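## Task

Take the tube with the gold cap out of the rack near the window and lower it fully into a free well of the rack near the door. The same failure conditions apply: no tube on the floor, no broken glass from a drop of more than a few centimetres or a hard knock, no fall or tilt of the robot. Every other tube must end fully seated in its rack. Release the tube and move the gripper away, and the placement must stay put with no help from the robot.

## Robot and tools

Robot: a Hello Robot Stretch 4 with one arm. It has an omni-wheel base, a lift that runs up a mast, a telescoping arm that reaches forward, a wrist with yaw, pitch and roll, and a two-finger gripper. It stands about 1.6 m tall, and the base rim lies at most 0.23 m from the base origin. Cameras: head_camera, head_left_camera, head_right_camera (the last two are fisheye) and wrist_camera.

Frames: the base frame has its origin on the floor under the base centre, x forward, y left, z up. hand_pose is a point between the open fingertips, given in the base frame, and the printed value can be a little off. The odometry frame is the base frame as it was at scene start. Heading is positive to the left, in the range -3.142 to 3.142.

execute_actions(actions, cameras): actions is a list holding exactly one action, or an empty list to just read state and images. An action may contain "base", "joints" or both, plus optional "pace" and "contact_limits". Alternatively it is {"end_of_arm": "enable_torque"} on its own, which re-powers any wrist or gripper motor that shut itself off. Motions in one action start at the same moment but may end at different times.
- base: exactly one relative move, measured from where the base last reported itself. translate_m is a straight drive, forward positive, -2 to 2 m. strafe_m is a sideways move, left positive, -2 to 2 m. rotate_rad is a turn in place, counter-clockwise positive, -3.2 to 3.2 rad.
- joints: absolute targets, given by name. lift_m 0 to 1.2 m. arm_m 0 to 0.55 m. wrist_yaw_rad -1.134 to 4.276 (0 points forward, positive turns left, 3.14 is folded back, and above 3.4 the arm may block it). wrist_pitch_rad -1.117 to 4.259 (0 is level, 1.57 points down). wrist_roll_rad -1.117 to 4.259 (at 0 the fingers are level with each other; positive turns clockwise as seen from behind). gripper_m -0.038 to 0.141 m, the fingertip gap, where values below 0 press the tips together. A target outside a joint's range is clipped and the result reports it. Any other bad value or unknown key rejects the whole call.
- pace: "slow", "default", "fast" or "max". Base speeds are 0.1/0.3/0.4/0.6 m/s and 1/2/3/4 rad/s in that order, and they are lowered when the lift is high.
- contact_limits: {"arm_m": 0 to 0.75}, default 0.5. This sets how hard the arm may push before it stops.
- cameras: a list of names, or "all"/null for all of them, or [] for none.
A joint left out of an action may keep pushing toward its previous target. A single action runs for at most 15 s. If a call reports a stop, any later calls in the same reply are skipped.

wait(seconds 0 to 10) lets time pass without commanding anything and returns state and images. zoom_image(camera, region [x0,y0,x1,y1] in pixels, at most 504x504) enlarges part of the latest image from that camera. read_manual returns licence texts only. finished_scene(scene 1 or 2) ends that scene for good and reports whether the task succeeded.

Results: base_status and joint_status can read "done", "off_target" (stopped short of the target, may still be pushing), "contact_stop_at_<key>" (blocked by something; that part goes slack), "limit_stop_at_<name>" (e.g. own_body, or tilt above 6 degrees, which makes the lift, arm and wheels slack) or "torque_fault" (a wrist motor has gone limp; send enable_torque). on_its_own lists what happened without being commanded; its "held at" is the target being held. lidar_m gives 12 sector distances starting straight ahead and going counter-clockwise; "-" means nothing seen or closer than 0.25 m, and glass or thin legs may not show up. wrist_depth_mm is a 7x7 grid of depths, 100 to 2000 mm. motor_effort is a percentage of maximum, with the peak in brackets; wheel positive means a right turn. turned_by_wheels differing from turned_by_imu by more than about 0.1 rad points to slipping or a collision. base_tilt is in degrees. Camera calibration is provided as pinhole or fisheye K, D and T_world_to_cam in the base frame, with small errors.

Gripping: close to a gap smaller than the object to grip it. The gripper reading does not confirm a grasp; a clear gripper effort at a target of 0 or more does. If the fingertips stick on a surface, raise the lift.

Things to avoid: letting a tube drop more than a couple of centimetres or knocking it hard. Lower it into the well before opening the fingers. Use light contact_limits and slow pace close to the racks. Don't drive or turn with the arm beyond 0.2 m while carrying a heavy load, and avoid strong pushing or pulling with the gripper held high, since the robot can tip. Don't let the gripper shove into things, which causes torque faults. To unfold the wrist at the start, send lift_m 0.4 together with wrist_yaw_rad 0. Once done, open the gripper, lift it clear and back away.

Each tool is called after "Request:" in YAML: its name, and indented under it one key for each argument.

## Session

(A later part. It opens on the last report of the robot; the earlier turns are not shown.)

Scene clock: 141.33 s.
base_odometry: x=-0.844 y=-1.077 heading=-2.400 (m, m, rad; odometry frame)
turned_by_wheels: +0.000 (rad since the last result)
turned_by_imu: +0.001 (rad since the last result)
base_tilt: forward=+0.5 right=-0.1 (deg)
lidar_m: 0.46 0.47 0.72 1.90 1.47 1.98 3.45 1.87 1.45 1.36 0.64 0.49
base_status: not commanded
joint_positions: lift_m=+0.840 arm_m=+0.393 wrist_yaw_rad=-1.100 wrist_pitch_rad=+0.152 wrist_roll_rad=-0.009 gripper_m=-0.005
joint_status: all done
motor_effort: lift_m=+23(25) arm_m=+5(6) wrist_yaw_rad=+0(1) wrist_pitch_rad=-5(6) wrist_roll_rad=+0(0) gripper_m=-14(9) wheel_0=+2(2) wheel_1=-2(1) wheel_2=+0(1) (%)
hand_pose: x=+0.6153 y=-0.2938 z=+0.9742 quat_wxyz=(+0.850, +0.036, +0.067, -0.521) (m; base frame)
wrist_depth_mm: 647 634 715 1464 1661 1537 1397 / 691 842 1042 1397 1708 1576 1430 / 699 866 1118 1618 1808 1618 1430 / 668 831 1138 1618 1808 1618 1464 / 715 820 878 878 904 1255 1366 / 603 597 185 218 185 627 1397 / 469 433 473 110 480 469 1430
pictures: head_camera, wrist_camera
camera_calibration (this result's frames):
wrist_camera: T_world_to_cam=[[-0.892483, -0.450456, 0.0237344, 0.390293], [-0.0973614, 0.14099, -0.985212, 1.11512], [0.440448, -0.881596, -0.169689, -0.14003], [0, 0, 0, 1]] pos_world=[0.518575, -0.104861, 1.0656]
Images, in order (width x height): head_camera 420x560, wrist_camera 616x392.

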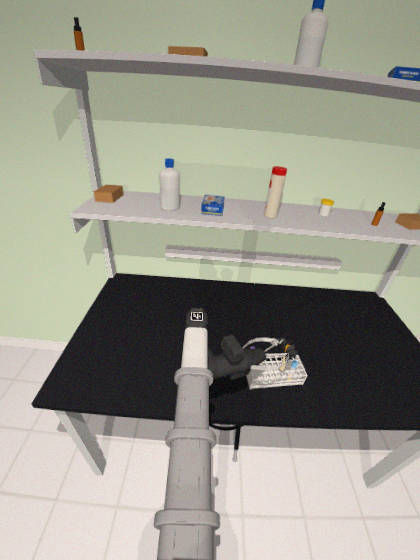

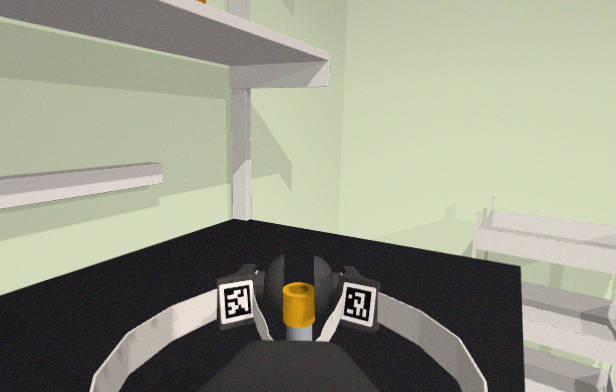

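Request:
execute_actions:
  actions:
    - {"joints":{"arm_m":0.0,"gripper_m":-0.025}}
  cameras: ["head_camera"]

Request:
zoom_image:
  camera: "head_camera"
  region: [230, 330, 370, 500]

Request:
execute_actions:
  actions:
    - {"base":{"rotate_rad":3.14},"pace":"slow"}
  cameras: ["head_camera","wrist_camera"]

Scene clock: 151.03 s.
base_odometry: x=-0.844 y=-1.077 heading=-2.400 (m, m, rad; odometry frame)
turned_by_wheels: +0.000 (rad since the last result)
turned_by_imu: +0.002 (rad since the last result)
base_tilt: forward=+0.6 right=-0.1 (deg)
lidar_m: 0.46 0.49 0.71 1.88 1.47 1.97 3.42 1.84 1.45 1.36 0.34 0.48
base_status: not commanded
joint_positions: lift_m=+0.840 arm_m=+0.003 wrist_yaw_rad=-1.100 wrist_pitch_rad=+0.152 wrist_roll_rad=-0.009 gripper_m=-0.025
joint_status: all done
joint sent to its limit — the command would take arm_m past its lower limit, so that joint was sent only as far as its limit.
motor_effort: lift_m=+23(23) arm_m=-6(6) wrist_yaw_rad=+2(1) wrist_pitch_rad=-5(6) wrist_roll_rad=+0(0) gripper_m=-17(17) wheel_0=+2(2) wheel_1=-2(2) wheel_2=+1(1) (%)
hand_pose: x=+0.2253 y=-0.2938 z=+0.9742 quat_wxyz=(+0.850, +0.036, +0.067, -0.521) (m; base frame)
wrist_depth_mm: 891 1229 1618 1863 1661 1537 1397 / 1042 1182 1708 1921 1756 1537 1430 / 1078 1255 1661 1983 1756 1618 1430 / 1060 1308 1756 1983 1756 1618 1499 / 842 854 866 976 1708 1576 1499 / 521 609 184 212 181 1576 1499 / 462 452 603 110 1537 1464 1576
pictures: head_camera
Images, in order (width x height): head_camera 420x560.

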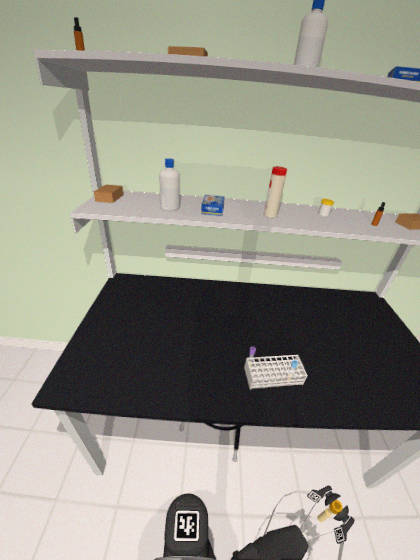

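Region (230, 330, 370, 500) of head_camera's 420x560 image, scaled by 2.965, with more detail than that image has; it fills the left 415 columns of this view, and the rest is white.

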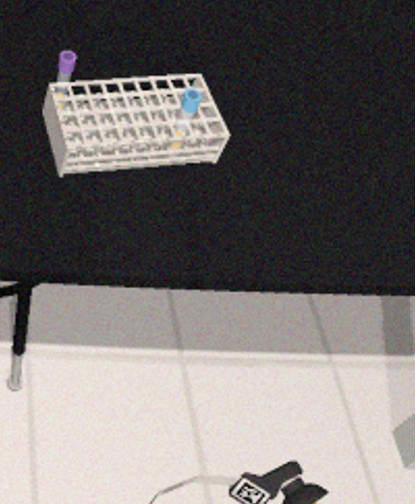

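Scene clock: 155.47 s.
base_odometry: x=-0.844 y=-1.077 heading=+0.740 (m, m, rad; odometry frame)
turned_by_wheels: +3.140 (rad since the last result)
turned_by_imu: +3.141 (rad since the last result)
base_tilt: forward=+0.5 right=+0.0 (deg)
lidar_m: 2.70 1.89 1.47 1.36 0.67 0.48 0.47 0.49 0.69 1.89 0.34 1.90
base_status: done
joint_positions: lift_m=+0.840 arm_m=+0.003 wrist_yaw_rad=-1.100 wrist_pitch_rad=+0.152 wrist_roll_rad=-0.009 gripper_m=-0.025
joint_status: not commanded
motor_effort: lift_m=+23(23) arm_m=-6(6) wrist_yaw_rad=+2(2) wrist_pitch_rad=-7(7) wrist_roll_rad=+1(0) gripper_m=-17(16) wheel_0=-1(4) wheel_1=-2(5) wheel_2=-1(4) (%)
hand_pose: x=+0.2253 y=-0.2938 z=+0.9743 quat_wxyz=(+0.850, +0.036, +0.067, -0.521) (m; base frame)
wrist_depth_mm: - - 1808 1618 1708 1576 1499 / - - - 1983 1756 1661 1499 / - - 1983 1537 1808 1661 1537 / - 1808 1537 1430 1863 1708 1537 / - 1921 1661 1430 1863 1708 1618 / - 1921 185 213 181 1756 1661 / 1661 1576 1708 110 1756 1618 1661
pictures: head_camera, wrist_camera
camera_calibration (this result's frames):
wrist_camera: T_world_to_cam=[[-0.892617, -0.450191, 0.0237332, 0.0422442], [-0.09732, 0.141023, -0.985211, 1.07715], [0.440187, -0.881726, -0.169692, 0.0317967], [0, 0, 0, 1]] pos_world=[0.128539, -0.104848, 1.06561]
Images, in order (width x height): head_camera 420x560, wrist_camera 616x392.

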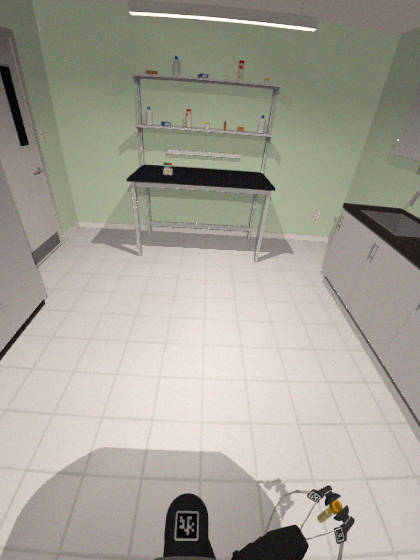

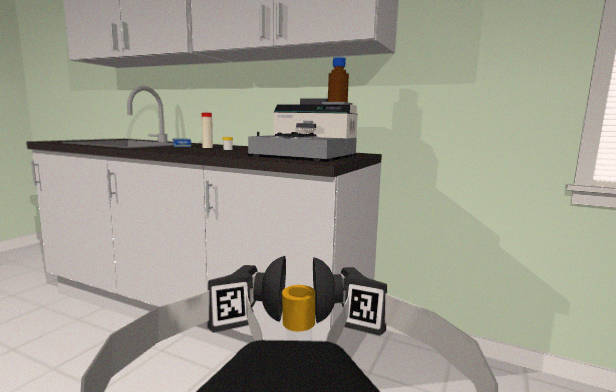

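Request:
execute_actions:
  actions:
    - {"base":{"translate_m":2.0},"joints":{"wrist_yaw_rad":1.2,"lift_m":0.86},"pace":"fast"}
  cameras: []

Request:
execute_actions:
  actions:
    - {"base":{"translate_m":0.36}}
  cameras: ["head_camera","wrist_camera"]

Request:
zoom_image:
  camera: "head_camera"
  region: [20, 300, 170, 450]

Scene clock: 169.40 s.
base_odometry: x=+0.633 y=+0.271 heading=+0.740 (m, m, rad; odometry frame)
turned_by_wheels: +0.000 (rad since the last result)
turned_by_imu: +0.000 (rad since the last result)
base_tilt: forward=+0.6 right=-0.1 (deg)
lidar_m: 0.71 0.74 1.06 1.36 1.38 2.00 3.18 1.89 1.39 1.32 1.37 0.76
base_status: done
joint_positions: lift_m=+0.860 arm_m=+0.003 wrist_yaw_rad=+1.200 wrist_pitch_rad=+0.152 wrist_roll_rad=-0.009 gripper_m=-0.025
joint_status: all done
motor_effort: lift_m=+23(25) arm_m=-6(6) wrist_yaw_rad=+3(10) wrist_pitch_rad=-4(6) wrist_roll_rad=+1(0) gripper_m=-16(17) wheel_0=-1(7) wheel_1=-1(5) wheel_2=+0(12) (%)
hand_pose: x=+0.3587 y=+0.2340 z=+0.9943 quat_wxyz=(+0.823, -0.047, +0.060, +0.563) (m; base frame)
wrist_depth_mm: 1464 1537 1618 1808 1921 1499 1042 / 1430 1576 1708 1863 1983 1537 1229 / 1499 1618 1708 1863 - 1537 1229 / 1537 1618 1808 - 1808 891 917 / 1576 1708 1863 - 904 609 508 / 1618 1756 185 213 181 1618 512 / 1576 1576 1756 110 1708 1499 1229
pictures: none
No camera images: the call's "cameras" was empty. Leave "cameras" out to get every camera's image.

Scene clock: 172.10 s.
base_odometry: x=+0.899 y=+0.514 heading=+0.740 (m, m, rad; odometry frame)
turned_by_wheels: +0.000 (rad since the last result)
turned_by_imu: +0.000 (rad since the last result)
base_tilt: forward=+0.6 right=-0.1 (deg)
lidar_m: 0.36 0.40 0.53 1.77 1.44 1.93 3.58 1.88 1.37 1.31 0.54 0.40
base_status: done
joint_positions: lift_m=+0.860 arm_m=+0.003 wrist_yaw_rad=+1.200 wrist_pitch_rad=+0.152 wrist_roll_rad=-0.009 gripper_m=-0.025
joint_status: not commanded
motor_effort: lift_m=+22(23) arm_m=-5(5) wrist_yaw_rad=+3(2) wrist_pitch_rad=-6(7) wrist_roll_rad=+0(0) gripper_m=-15(15) wheel_0=-1(6) wheel_1=+0(2) wheel_2=+1(10) (%)
hand_pose: x=+0.3587 y=+0.2340 z=+0.9943 quat_wxyz=(+0.823, -0.047, +0.060, +0.563) (m; base frame)
wrist_depth_mm: 1430 1537 1618 1863 1464 931 866 / 1464 1576 1708 1808 1499 1098 866 / 1499 1618 1808 1921 1499 1008 891 / 1537 1576 1756 1921 878 778 831 / 1576 1661 1808 488 496 462 504 / 1618 1661 183 213 181 349 353 / 1618 1618 1708 110 267 252 271
pictures: head_camera, wrist_camera
camera_calibration (this result's frames):
wrist_camera: T_world_to_cam=[[0.930386, -0.365811, 0.0237304, -0.275132], [-0.0403617, -0.166565, -0.985204, 1.08699], [0.364352, 0.915663, -0.169734, 0.0484662], [0, 0, 0, 1]] pos_world=[0.282193, 0.0360295, 1.08566]
Images, in order (width x height): head_camera 420x560, wrist_camera 616x392.

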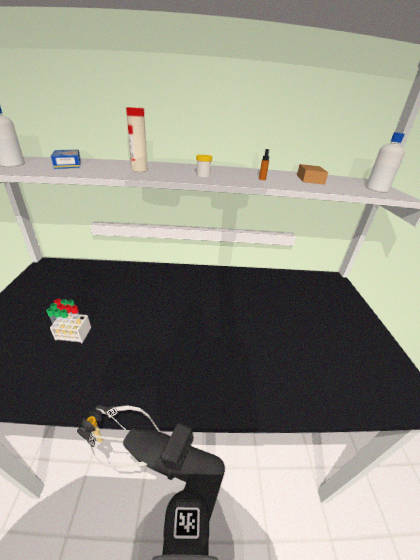

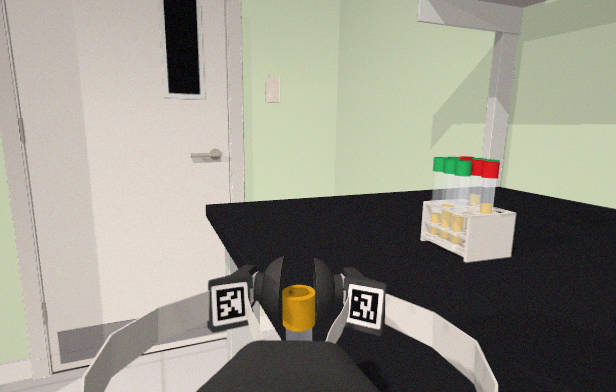

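Region (20, 300, 170, 450) of head_camera's 420x560 image, scaled by 3.360, with more detail than that image has.

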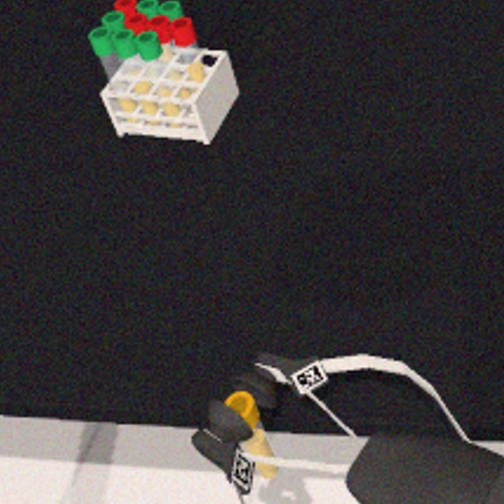

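Request:
execute_actions:
  actions:
    - {"joints":{"lift_m":0.975},"pace":"slow"}
  cameras: []

Request:
execute_actions:
  actions:
    - {"base":{"strafe_m":0.15},"joints":{"arm_m":0.24}}

Request:
zoom_image:
  camera: "head_camera"
  region: [80, 280, 170, 370]

Request:
zoom_image:
  camera: "head_left_camera"
  region: [150, 290, 220, 360]

Request:
zoom_image:
  camera: "head_right_camera"
  region: [115, 290, 185, 360]

Scene clock: 191.40 s.
base_odometry: x=+0.899 y=+0.514 heading=+0.740 (m, m, rad; odometry frame)
turned_by_wheels: +0.000 (rad since the last result)
turned_by_imu: +0.001 (rad since the last result)
base_tilt: forward=+0.6 right=-0.1 (deg)
lidar_m: 0.37 0.39 0.55 1.77 1.44 1.92 3.56 1.92 1.37 1.30 0.53 0.39
base_status: not commanded
joint_positions: lift_m=+0.975 arm_m=+0.003 wrist_yaw_rad=+1.200 wrist_pitch_rad=+0.152 wrist_roll_rad=-0.009 gripper_m=-0.025
joint_status: all done
motor_effort: lift_m=+23(23) arm_m=-5(5) wrist_yaw_rad=+2(2) wrist_pitch_rad=-6(6) wrist_roll_rad=+0(0) gripper_m=-16(17) wheel_0=-1(0) wheel_1=+0(0) wheel_2=+1(1) (%)
hand_pose: x=+0.3587 y=+0.2340 z=+1.1092 quat_wxyz=(+0.823, -0.047, +0.060, +0.563) (m; base frame)
wrist_depth_mm: 1430 1499 1661 1808 1430 759 654 / 1430 1576 1708 1863 1464 976 866 / 1499 1537 1756 1863 1499 1025 878 / 1576 1661 1756 1921 1499 1042 878 / 1576 1661 1756 831 842 788 842 / 1618 1661 184 212 181 512 603 / 1618 1756 1863 110 452 430 462
pictures: none
No camera images: the call's "cameras" was empty. Leave "cameras" out to get every camera's image.

Scene clock: 193.23 s.
base_odometry: x=+0.798 y=+0.625 heading=+0.740 (m, m, rad; odometry frame)
turned_by_wheels: +0.000 (rad since the last result)
turned_by_imu: +0.000 (rad since the last result)
base_tilt: forward=+0.6 right=+0.0 (deg)
lidar_m: 0.35 0.37 0.54 1.61 1.32 1.70 3.57 2.10 1.54 1.47 0.54 0.39
base_status: done
joint_positions: lift_m=+0.975 arm_m=+0.239 wrist_yaw_rad=+1.200 wrist_pitch_rad=+0.152 wrist_roll_rad=-0.009 gripper_m=-0.025
joint_status: all done
motor_effort: lift_m=+23(23) arm_m=+5(5) wrist_yaw_rad=+1(2) wrist_pitch_rad=-7(4) wrist_roll_rad=+0(1) gripper_m=-18(21) wheel_0=+0(7) wheel_1=+0(8) wheel_2=+1(0) (%)
hand_pose: x=+0.5947 y=+0.2341 z=+1.1092 quat_wxyz=(+0.823, -0.047, +0.060, +0.563) (m; base frame)
wrist_depth_mm: 1308 1366 1499 1618 634 668 615 / 1336 1430 1537 1661 1078 750 634 / 1366 1464 1618 1708 1098 768 647 / 1397 1499 1708 1756 1118 778 661 / 1430 1537 1708 1661 1060 778 661 / 1464 569 184 213 181 591 597 / 466 404 445 110 283 427 459
pictures: head_camera, head_left_camera, head_right_camera, wrist_camera
camera_calibration (this result's frames):
wrist_camera: T_world_to_cam=[[0.930494, -0.365537, 0.0237303, -0.497586], [-0.0403151, -0.166582, -0.985203, 1.20975], [0.364082, 0.915769, -0.169741, -0.0179353], [0, 0, 0, 1]] pos_world=[0.518302, 0.0360616, 1.20061]
Images, in order (width x height): head_camera 420x560, head_left_camera 420x672, head_right_camera 420x672, wrist_camera 616x392.

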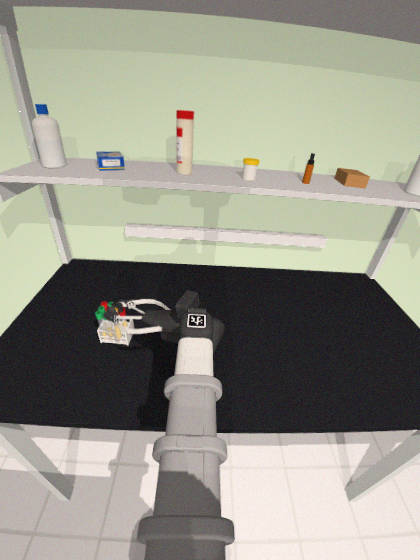

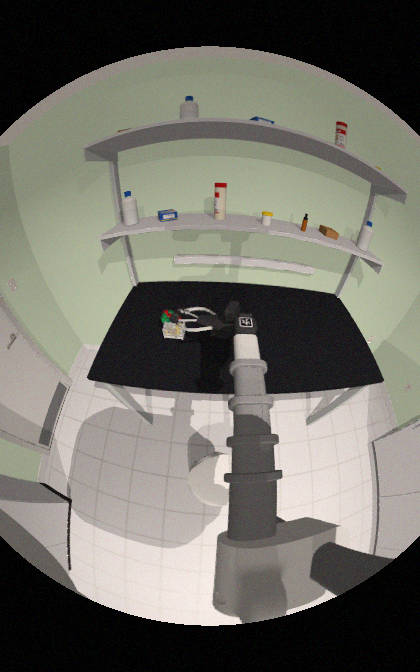

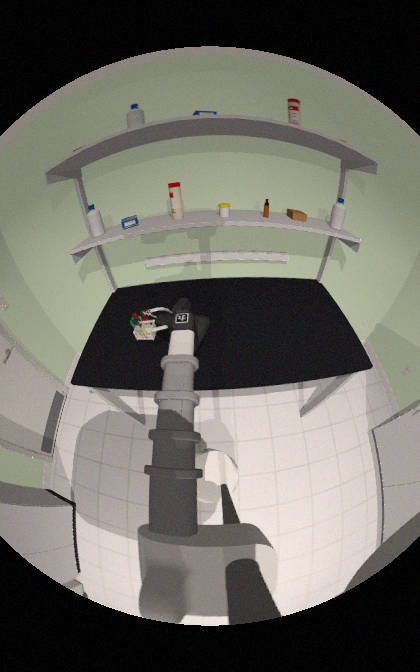

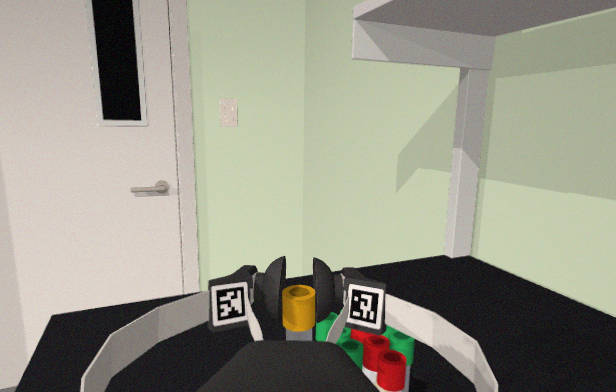

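Region (80, 280, 170, 370) of head_camera's 420x560 image, scaled by 5.600, with more detail than that image has.

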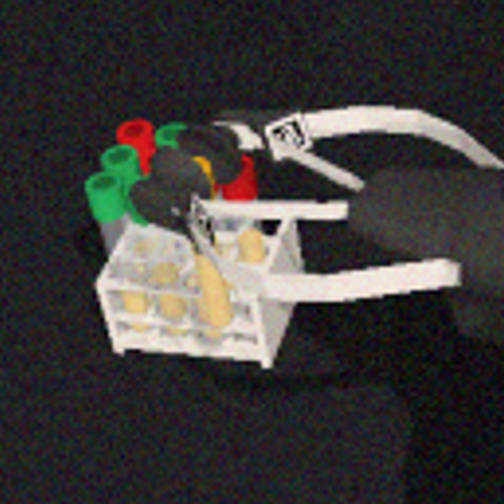

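Region (150, 290, 220, 360) of head_left_camera's 420x672 image, scaled by 7.200, with more detail than that image has.

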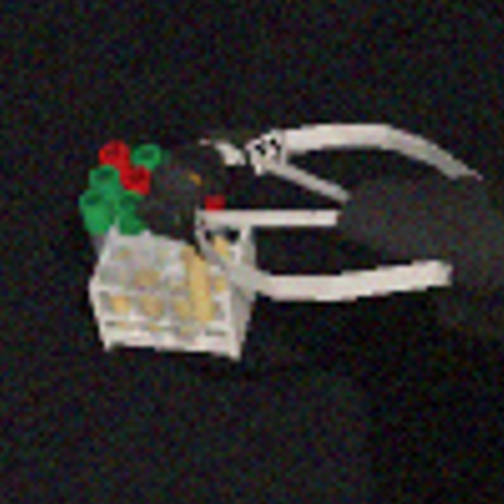

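Region (115, 290, 185, 360) of head_right_camera's 420x672 image, scaled by 7.200, with more detail than that image has.

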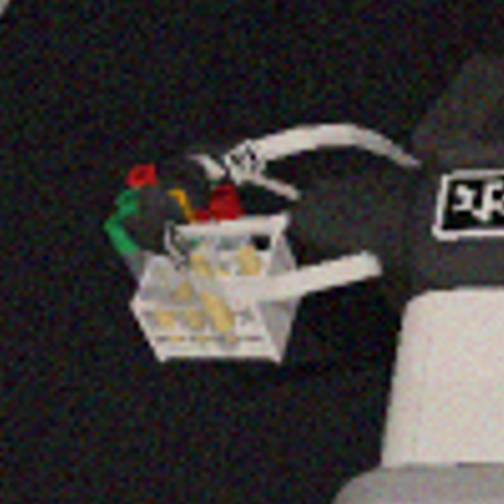

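Request:
execute_actions:
  actions:
    - {"base":{"strafe_m":0.022},"joints":{"arm_m":0.285},"pace":"slow"}

Request:
zoom_image:
  camera: "head_camera"
  region: [90, 285, 155, 350]

Request:
zoom_image:
  camera: "head_left_camera"
  region: [155, 295, 205, 345]

Request:
zoom_image:
  camera: "head_right_camera"
  region: [125, 295, 175, 345]

Scene clock: 211.63 s.
base_odometry: x=+0.783 y=+0.641 heading=+0.740 (m, m, rad; odometry frame)
turned_by_wheels: +0.000 (rad since the last result)
turned_by_imu: +0.001 (rad since the last result)
base_tilt: forward=+0.6 right=-0.1 (deg)
lidar_m: 0.36 0.38 0.53 1.59 1.29 1.66 2.91 2.15 1.56 1.48 0.53 0.40
base_status: done
joint_positions: lift_m=+0.975 arm_m=+0.284 wrist_yaw_rad=+1.200 wrist_pitch_rad=+0.152 wrist_roll_rad=-0.009 gripper_m=-0.025
joint_status: all done
motor_effort: lift_m=+23(23) arm_m=+6(5) wrist_yaw_rad=+1(1) wrist_pitch_rad=-7(6) wrist_roll_rad=+0(0) gripper_m=-14(16) wheel_0=-1(5) wheel_1=+0(6) wheel_2=+0(1) (%)
hand_pose: x=+0.6397 y=+0.2341 z=+1.1092 quat_wxyz=(+0.823, -0.047, +0.060, +0.563) (m; base frame)
wrist_depth_mm: 1281 1366 1499 1499 609 661 585 / 1336 1397 1537 1537 991 707 597 / 1366 1499 1618 1618 1025 732 609 / 1366 1464 1618 1618 1042 732 609 / 1397 1537 1661 1576 991 732 609 / 1430 1464 183 213 181 591 585 / 445 407 449 110 421 424 459
pictures: head_camera, head_left_camera, head_right_camera, wrist_camera
camera_calibration (this result's frames):
wrist_camera: T_world_to_cam=[[0.93053, -0.365447, 0.0237302, -0.539437], [-0.040299, -0.166586, -0.985203, 1.21156], [0.363992, 0.915804, -0.169741, -0.0342637], [0, 0, 0, 1]] pos_world=[0.563258, 0.0360722, 1.20061]
Images, in order (width x height): head_camera 420x560, head_left_camera 420x672, head_right_camera 420x672, wrist_camera 616x392.

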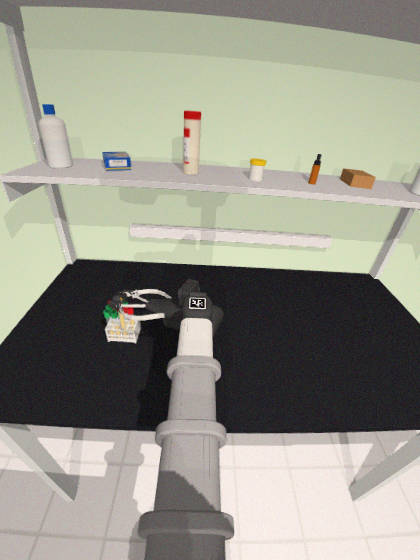

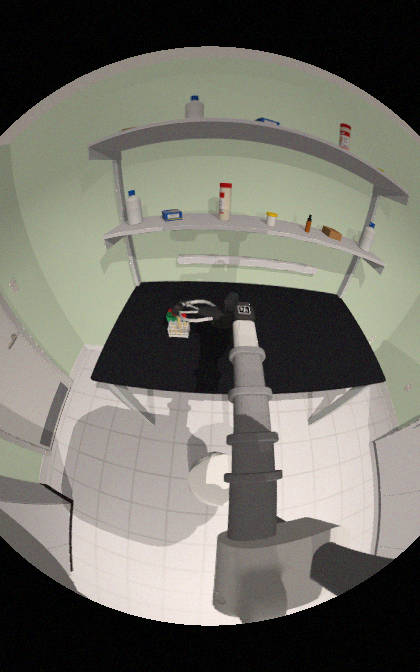

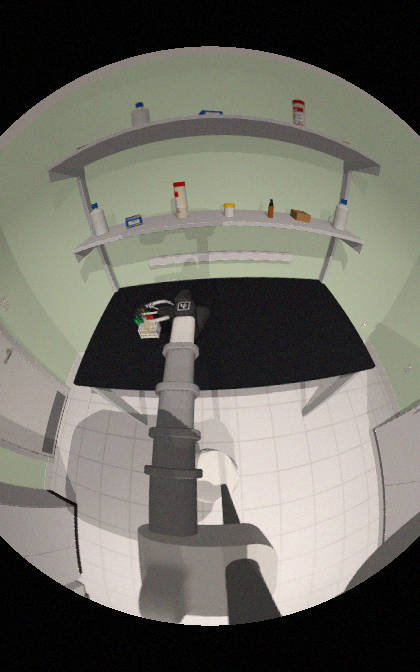

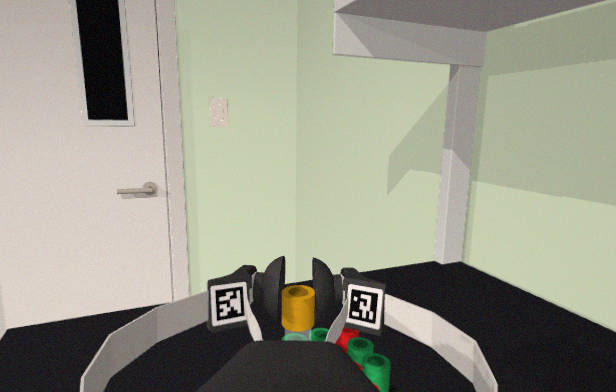

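Region (90, 285, 155, 350) of head_camera's 420x560 image, scaled by 7.754, with more detail than that image has.

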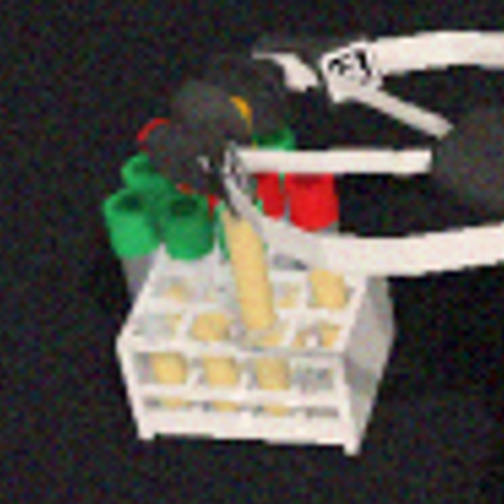

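Region (155, 295, 205, 345) of head_left_camera's 420x672 image, scaled by 10.080, with more detail than that image has.

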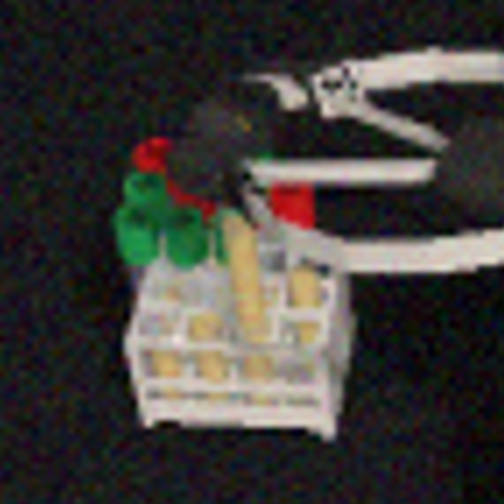

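Region (125, 295, 175, 345) of head_right_camera's 420x672 image, scaled by 10.080, with more detail than that image has.

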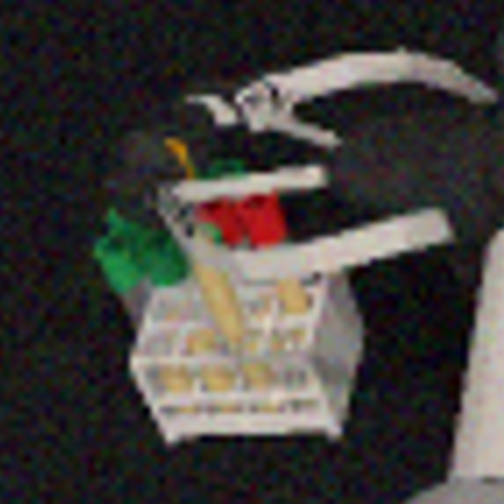

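Request:
execute_actions:
  actions:
    - {"base":{"strafe_m":-0.008},"joints":{"wrist_pitch_rad":0.2,"lift_m":0.98},"pace":"slow"}
  cameras: []

Request:
execute_actions:
  actions:
    - {"joints":{"arm_m":0.295},"pace":"slow"}

Request:
zoom_image:
  camera: "head_camera"
  region: [90, 285, 155, 350]

Request:
zoom_image:
  camera: "head_left_camera"
  region: [155, 295, 205, 345]

Request:
zoom_image:
  camera: "head_right_camera"
  region: [125, 295, 175, 345]

Scene clock: 227.03 s.
base_odometry: x=+0.788 y=+0.635 heading=+0.740 (m, m, rad; odometry frame)
turned_by_wheels: +0.000 (rad since the last result)
turned_by_imu: +0.001 (rad since the last result)
base_tilt: forward=+0.6 right=-0.1 (deg)
lidar_m: 0.36 0.38 0.52 1.61 1.29 1.69 3.57 2.13 1.56 1.47 0.55 0.39
base_status: done
joint_positions: lift_m=+0.980 arm_m=+0.284 wrist_yaw_rad=+1.200 wrist_pitch_rad=+0.202 wrist_roll_rad=-0.009 gripper_m=-0.025
joint_status: all done
motor_effort: lift_m=+23(23) arm_m=+5(6) wrist_yaw_rad=+1(1) wrist_pitch_rad=-6(5) wrist_roll_rad=+0(0) gripper_m=-17(15) wheel_0=+0(4) wheel_1=+0(6) wheel_2=+0(1) (%)
hand_pose: x=+0.6388 y=+0.2317 z=+1.1001 quat_wxyz=(+0.821, -0.061, +0.081, +0.562) (m; base frame)
wrist_depth_mm: 1281 1366 1499 1499 634 683 591 / 1308 1464 1576 1537 991 715 597 / 1336 1464 1618 1576 1025 723 603 / 1397 1537 1618 1661 1042 759 615 / 1464 1537 1708 1430 732 707 621 / 530 525 183 213 182 539 549 / 415 387 418 110 404 402 430
pictures: none
No camera images: the call's "cameras" was empty. Leave "cameras" out to get every camera's image.

Scene clock: 227.97 s.
base_odometry: x=+0.788 y=+0.635 heading=+0.740 (m, m, rad; odometry frame)
turned_by_wheels: +0.000 (rad since the last result)
turned_by_imu: +0.000 (rad since the last result)
base_tilt: forward=+0.5 right=-0.1 (deg)
lidar_m: 0.36 0.40 0.52 1.60 1.30 1.69 3.56 2.12 1.54 1.48 0.54 0.40
base_status: not commanded
joint_positions: lift_m=+0.980 arm_m=+0.294 wrist_yaw_rad=+1.200 wrist_pitch_rad=+0.202 wrist_roll_rad=-0.009 gripper_m=-0.025
joint_status: all done
motor_effort: lift_m=+23(23) arm_m=+6(6) wrist_yaw_rad=+1(1) wrist_pitch_rad=-5(6) wrist_roll_rad=+0(1) gripper_m=-15(16) wheel_0=+0(0) wheel_1=+0(0) wheel_2=+0(0) (%)
hand_pose: x=+0.6488 y=+0.2317 z=+1.1001 quat_wxyz=(+0.821, -0.061, +0.081, +0.562) (m; base frame)
wrist_depth_mm: 1281 1397 1499 1499 640 676 580 / 1336 1430 1537 1499 960 707 585 / 1366 1464 1618 1576 991 723 597 / 1366 1537 1661 1618 1008 750 597 / 1464 1576 1756 1397 732 707 609 / 525 530 183 212 182 539 544 / 418 384 418 110 415 402 430
pictures: head_camera, head_left_camera, head_right_camera, wrist_camera
camera_calibration (this result's frames):
wrist_camera: T_world_to_cam=[[0.930959, -0.364344, 0.0238722, -0.549244], [-0.0579741, -0.212052, -0.975537, 1.21389], [0.360493, 0.906801, -0.218534, 0.0210615], [0, 0, 0, 1]] pos_world=[0.574105, 0.0381949, 1.20191]
Images, in order (width x height): head_camera 420x560, head_left_camera 420x672, head_right_camera 420x672, wrist_camera 616x392.

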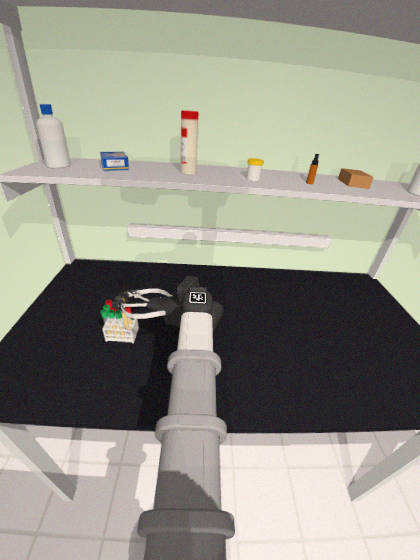

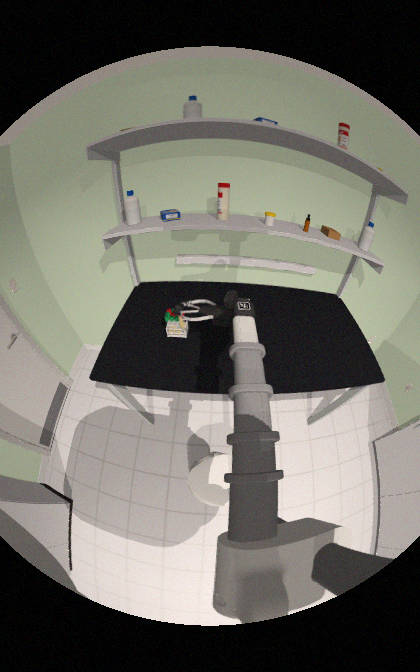

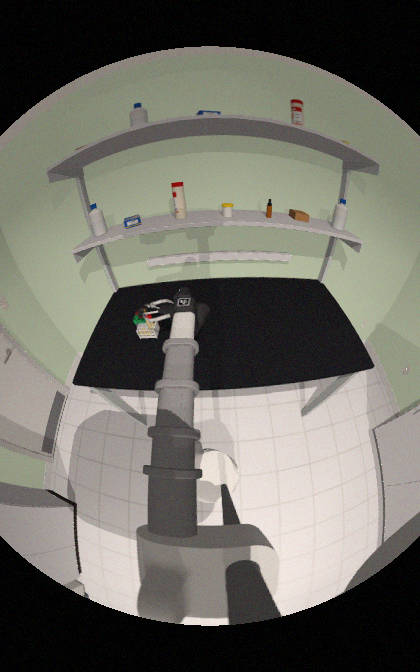

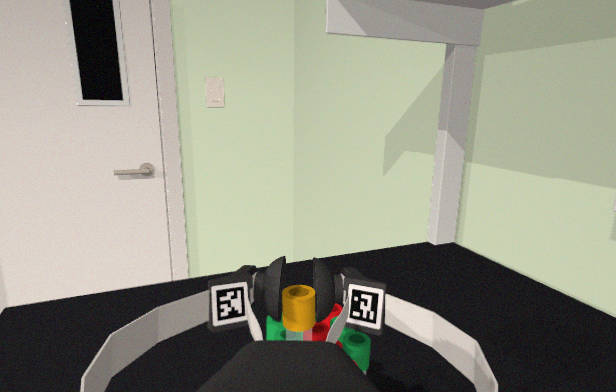

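Region (90, 285, 155, 350) of head_camera's 420x560 image, scaled by 7.754, with more detail than that image has.

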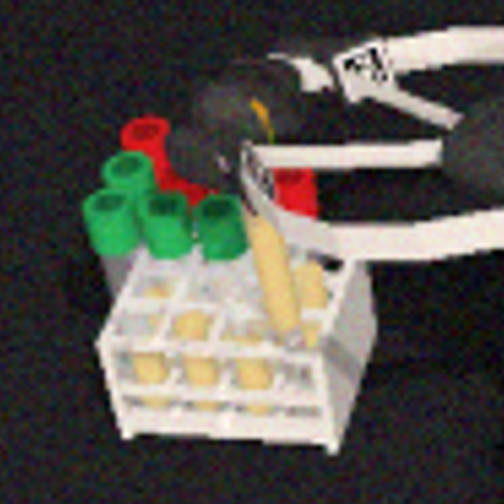

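Region (155, 295, 205, 345) of head_left_camera's 420x672 image, scaled by 10.080, with more detail than that image has.

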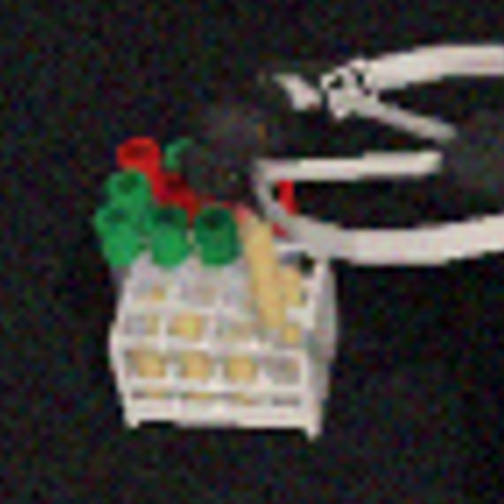

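Region (125, 295, 175, 345) of head_right_camera's 420x672 image, scaled by 10.080, with more detail than that image has.

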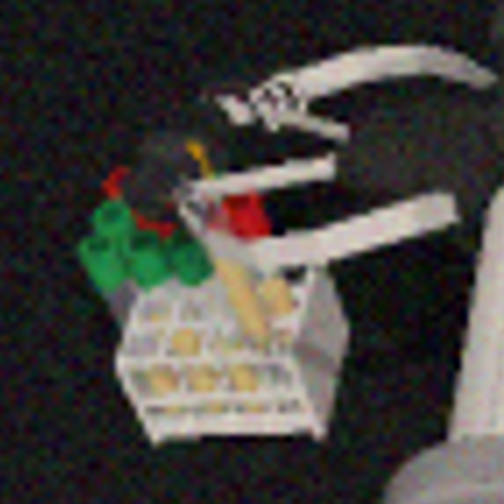

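Request:
execute_actions:
  actions:
    - {"joints":{"arm_m":0.301},"pace":"slow"}
  cameras: []

Request:
execute_actions:
  actions:
    - {"joints":{"lift_m":0.97},"pace":"slow"}

Request:
zoom_image:
  camera: "head_camera"
  region: [90, 285, 155, 350]

Request:
zoom_image:
  camera: "head_left_camera"
  region: [155, 295, 205, 345]

Request:
zoom_image:
  camera: "head_right_camera"
  region: [125, 295, 175, 345]

Scene clock: 242.63 s.
base_odometry: x=+0.788 y=+0.635 heading=+0.740 (m, m, rad; odometry frame)
turned_by_wheels: +0.000 (rad since the last result)
turned_by_imu: +0.001 (rad since the last result)
base_tilt: forward=+0.6 right=-0.1 (deg)
lidar_m: 0.36 0.40 0.53 1.61 1.30 1.68 3.58 2.11 1.55 1.49 0.54 0.39
base_status: not commanded
joint_positions: lift_m=+0.980 arm_m=+0.300 wrist_yaw_rad=+1.200 wrist_pitch_rad=+0.202 wrist_roll_rad=-0.009 gripper_m=-0.025
joint_status: all done
motor_effort: lift_m=+23(24) arm_m=+6(5) wrist_yaw_rad=+1(1) wrist_pitch_rad=-5(6) wrist_roll_rad=+1(0) gripper_m=-17(17) wheel_0=+0(0) wheel_1=+0(1) wheel_2=+0(0) (%)
hand_pose: x=+0.6548 y=+0.2317 z=+1.1001 quat_wxyz=(+0.821, -0.061, +0.081, +0.562) (m; base frame)
wrist_depth_mm: 1308 1366 1537 1464 634 668 574 / 1336 1430 1537 1464 960 691 580 / 1397 1464 1576 1537 976 723 585 / 1366 1537 1661 1618 1008 741 591 / 1430 1537 1708 1430 732 691 597 / 530 525 184 212 181 539 544 / 415 387 418 110 415 399 427
pictures: none
No camera images: the call's "cameras" was empty. Leave "cameras" out to get every camera's image.

Scene clock: 243.37 s.
base_odometry: x=+0.788 y=+0.635 heading=+0.740 (m, m, rad; odometry frame)
turned_by_wheels: +0.000 (rad since the last result)
turned_by_imu: +0.000 (rad since the last result)
base_tilt: forward=+0.6 right=-0.1 (deg)
lidar_m: 0.37 0.39 0.52 1.61 1.30 1.66 3.58 2.13 1.56 1.47 0.55 0.38
base_status: not commanded
joint_positions: lift_m=+0.970 arm_m=+0.300 wrist_yaw_rad=+1.200 wrist_pitch_rad=+0.202 wrist_roll_rad=-0.009 gripper_m=-0.025
joint_status: all done
motor_effort: lift_m=+17(22) arm_m=+6(6) wrist_yaw_rad=+1(1) wrist_pitch_rad=-6(6) wrist_roll_rad=+0(0) gripper_m=-15(15) wheel_0=+0(0) wheel_1=+0(0) wheel_2=+0(0) (%)
hand_pose: x=+0.6548 y=+0.2317 z=+1.0906 quat_wxyz=(+0.821, -0.061, +0.081, +0.562) (m; base frame)
wrist_depth_mm: 1308 1397 1499 1464 640 668 569 / 1308 1430 1537 1499 976 699 580 / 1336 1430 1618 1537 991 715 580 / 1366 1499 1708 1618 1025 732 591 / 1430 1537 1661 1308 707 691 597 / 512 508 183 213 181 525 525 / 402 373 407 110 407 387 415
pictures: head_camera, head_left_camera, head_right_camera, wrist_camera
camera_calibration (this result's frames):
wrist_camera: T_world_to_cam=[[0.930959, -0.364342, 0.0238723, -0.554603], [-0.0579951, -0.212106, -0.975524, 1.20495], [0.360488, 0.906789, -0.218592, 0.0168876], [0, 0, 0, 1]] pos_world=[0.580106, 0.0381973, 1.19239]
Images, in order (width x height): head_camera 420x560, head_left_camera 420x672, head_right_camera 420x672, wrist_camera 616x392.

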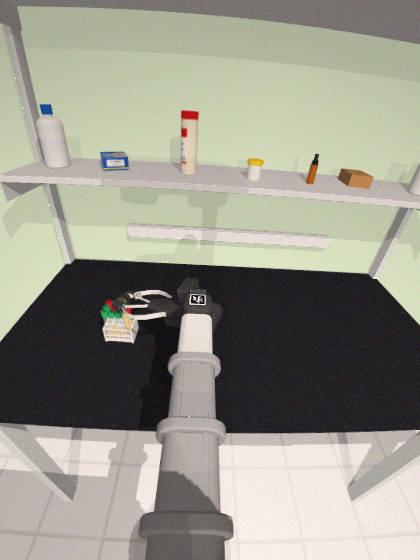

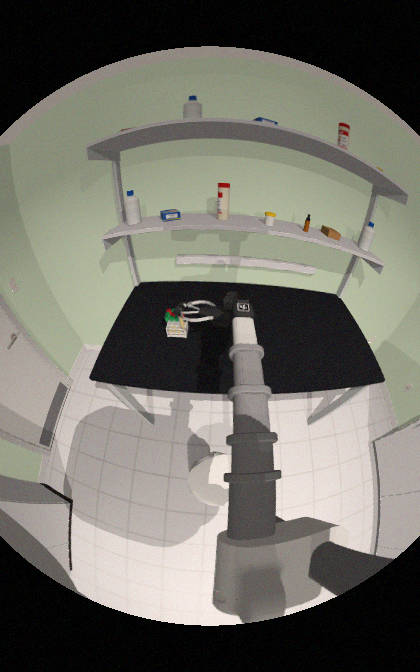

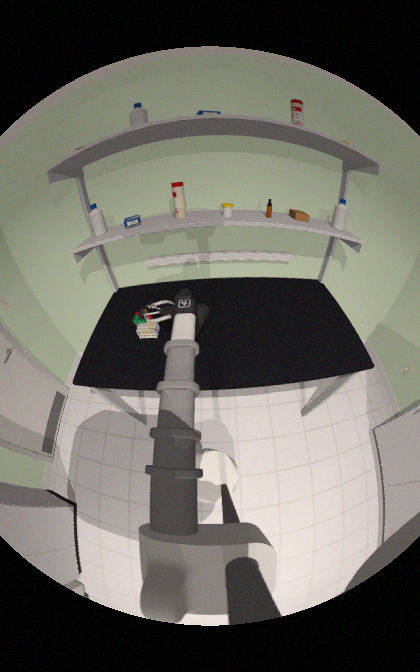

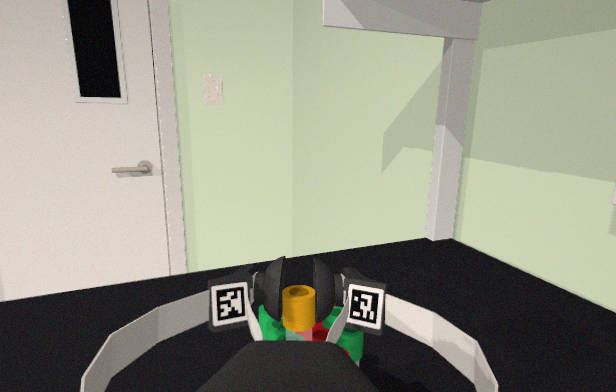

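Region (90, 285, 155, 350) of head_camera's 420x560 image, scaled by 7.754, with more detail than that image has.

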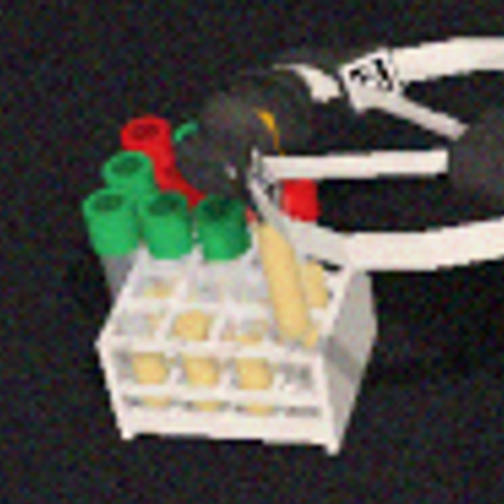

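Region (155, 295, 205, 345) of head_left_camera's 420x672 image, scaled by 10.080, with more detail than that image has.

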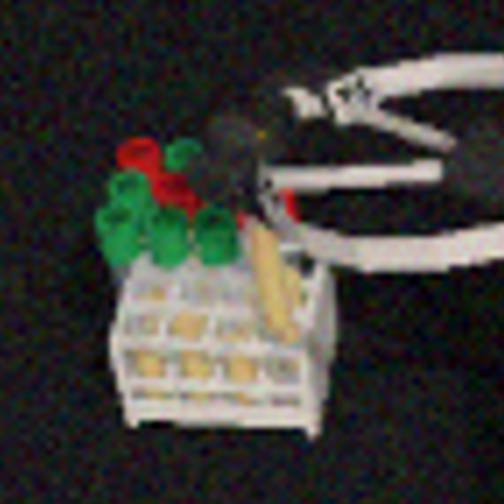

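Region (125, 295, 175, 345) of head_right_camera's 420x672 image, scaled by 10.080, with more detail than that image has.

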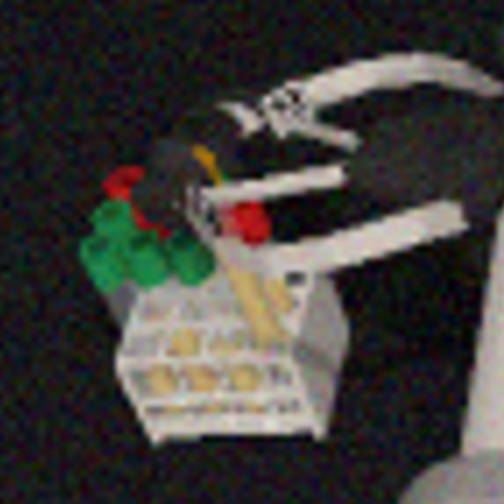

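Request:
execute_actions:
  actions:
    - {"joints":{"lift_m":0.956},"pace":"slow"}
  cameras: ["head_camera","head_left_camera","wrist_camera"]

Request:
zoom_image:
  camera: "head_camera"
  region: [90, 285, 155, 350]

Request:
zoom_image:
  camera: "head_left_camera"
  region: [155, 295, 205, 345]

Request:
zoom_image:
  camera: "wrist_camera"
  region: [200, 240, 420, 392]

Scene clock: 251.53 s.
base_odometry: x=+0.788 y=+0.635 heading=+0.740 (m, m, rad; odometry frame)
turned_by_wheels: +0.000 (rad since the last result)
turned_by_imu: +0.001 (rad since the last result)
base_tilt: forward=+0.6 right=-0.1 (deg)
lidar_m: 0.36 0.39 0.54 1.61 1.29 1.69 3.56 2.13 1.55 1.47 0.55 0.38
base_status: not commanded
joint_positions: lift_m=+0.956 arm_m=+0.300 wrist_yaw_rad=+1.200 wrist_pitch_rad=+0.202 wrist_roll_rad=-0.009 gripper_m=-0.025
joint_status: all done
motor_effort: lift_m=+17(17) arm_m=+6(6) wrist_yaw_rad=+1(1) wrist_pitch_rad=-5(5) wrist_roll_rad=-1(0) gripper_m=-14(14) wheel_0=+0(0) wheel_1=+0(0) wheel_2=+0(0) (%)
hand_pose: x=+0.6548 y=+0.2317 z=+1.0765 quat_wxyz=(+0.821, -0.061, +0.081, +0.562) (m; base frame)
wrist_depth_mm: 1281 1397 1499 1430 854 676 574 / 1336 1397 1576 1499 991 699 585 / 1336 1464 1618 1537 991 723 591 / 1430 1499 1661 1576 1008 741 591 / 1397 1537 1661 668 676 676 597 / 484 484 184 213 181 496 500 / 382 353 384 110 387 366 394
pictures: head_camera, head_left_camera, wrist_camera
camera_calibration (this result's frames):
wrist_camera: T_world_to_cam=[[0.930959, -0.364342, 0.0238724, -0.554269], [-0.0580043, -0.21213, -0.975519, 1.19128], [0.360486, 0.906783, -0.218617, 0.0138554], [0, 0, 0, 1]] pos_world=[0.580107, 0.0381984, 1.17838]
Images, in order (width x height): head_camera 420x560, head_left_camera 420x672, wrist_camera 616x392.

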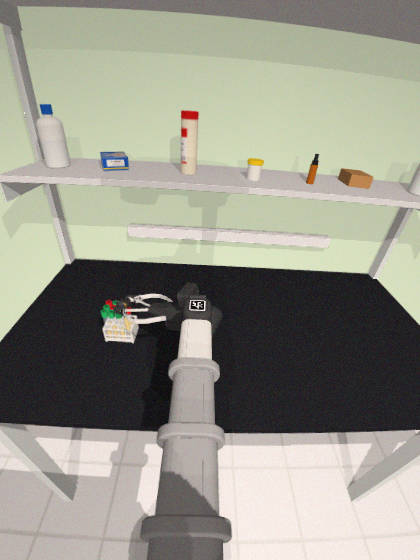

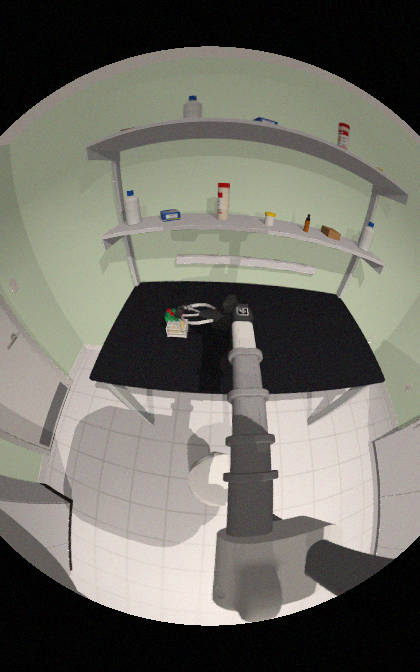

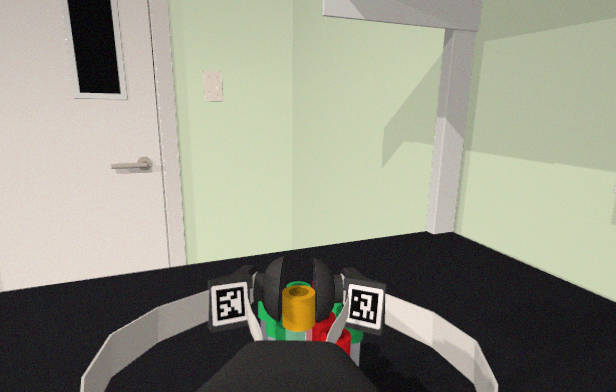

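Region (90, 285, 155, 350) of head_camera's 420x560 image, scaled by 7.754, with more detail than that image has.

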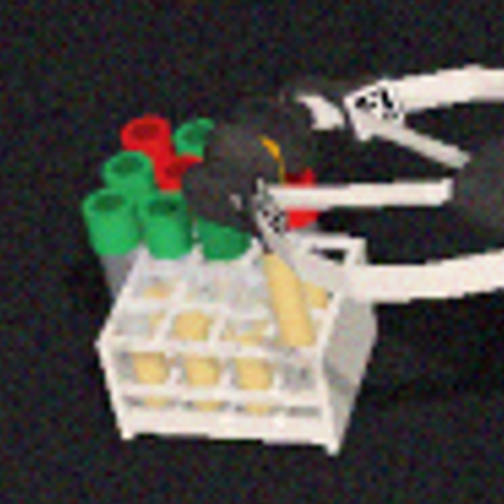

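Region (155, 295, 205, 345) of head_left_camera's 420x672 image, scaled by 10.080, with more detail than that image has.

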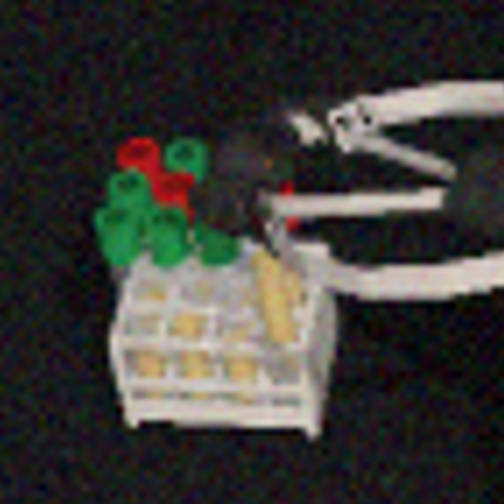

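Region (200, 240, 420, 392) of wrist_camera's 616x392 image, scaled by 2.291; it fills the top 348 rows of this view, and the rest is white.

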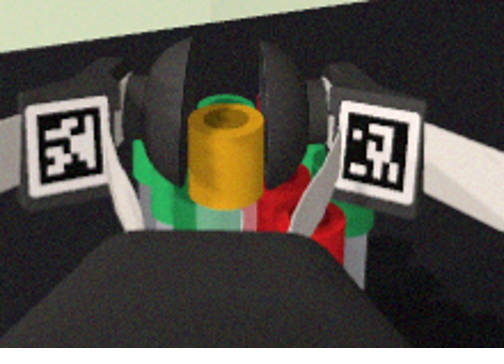

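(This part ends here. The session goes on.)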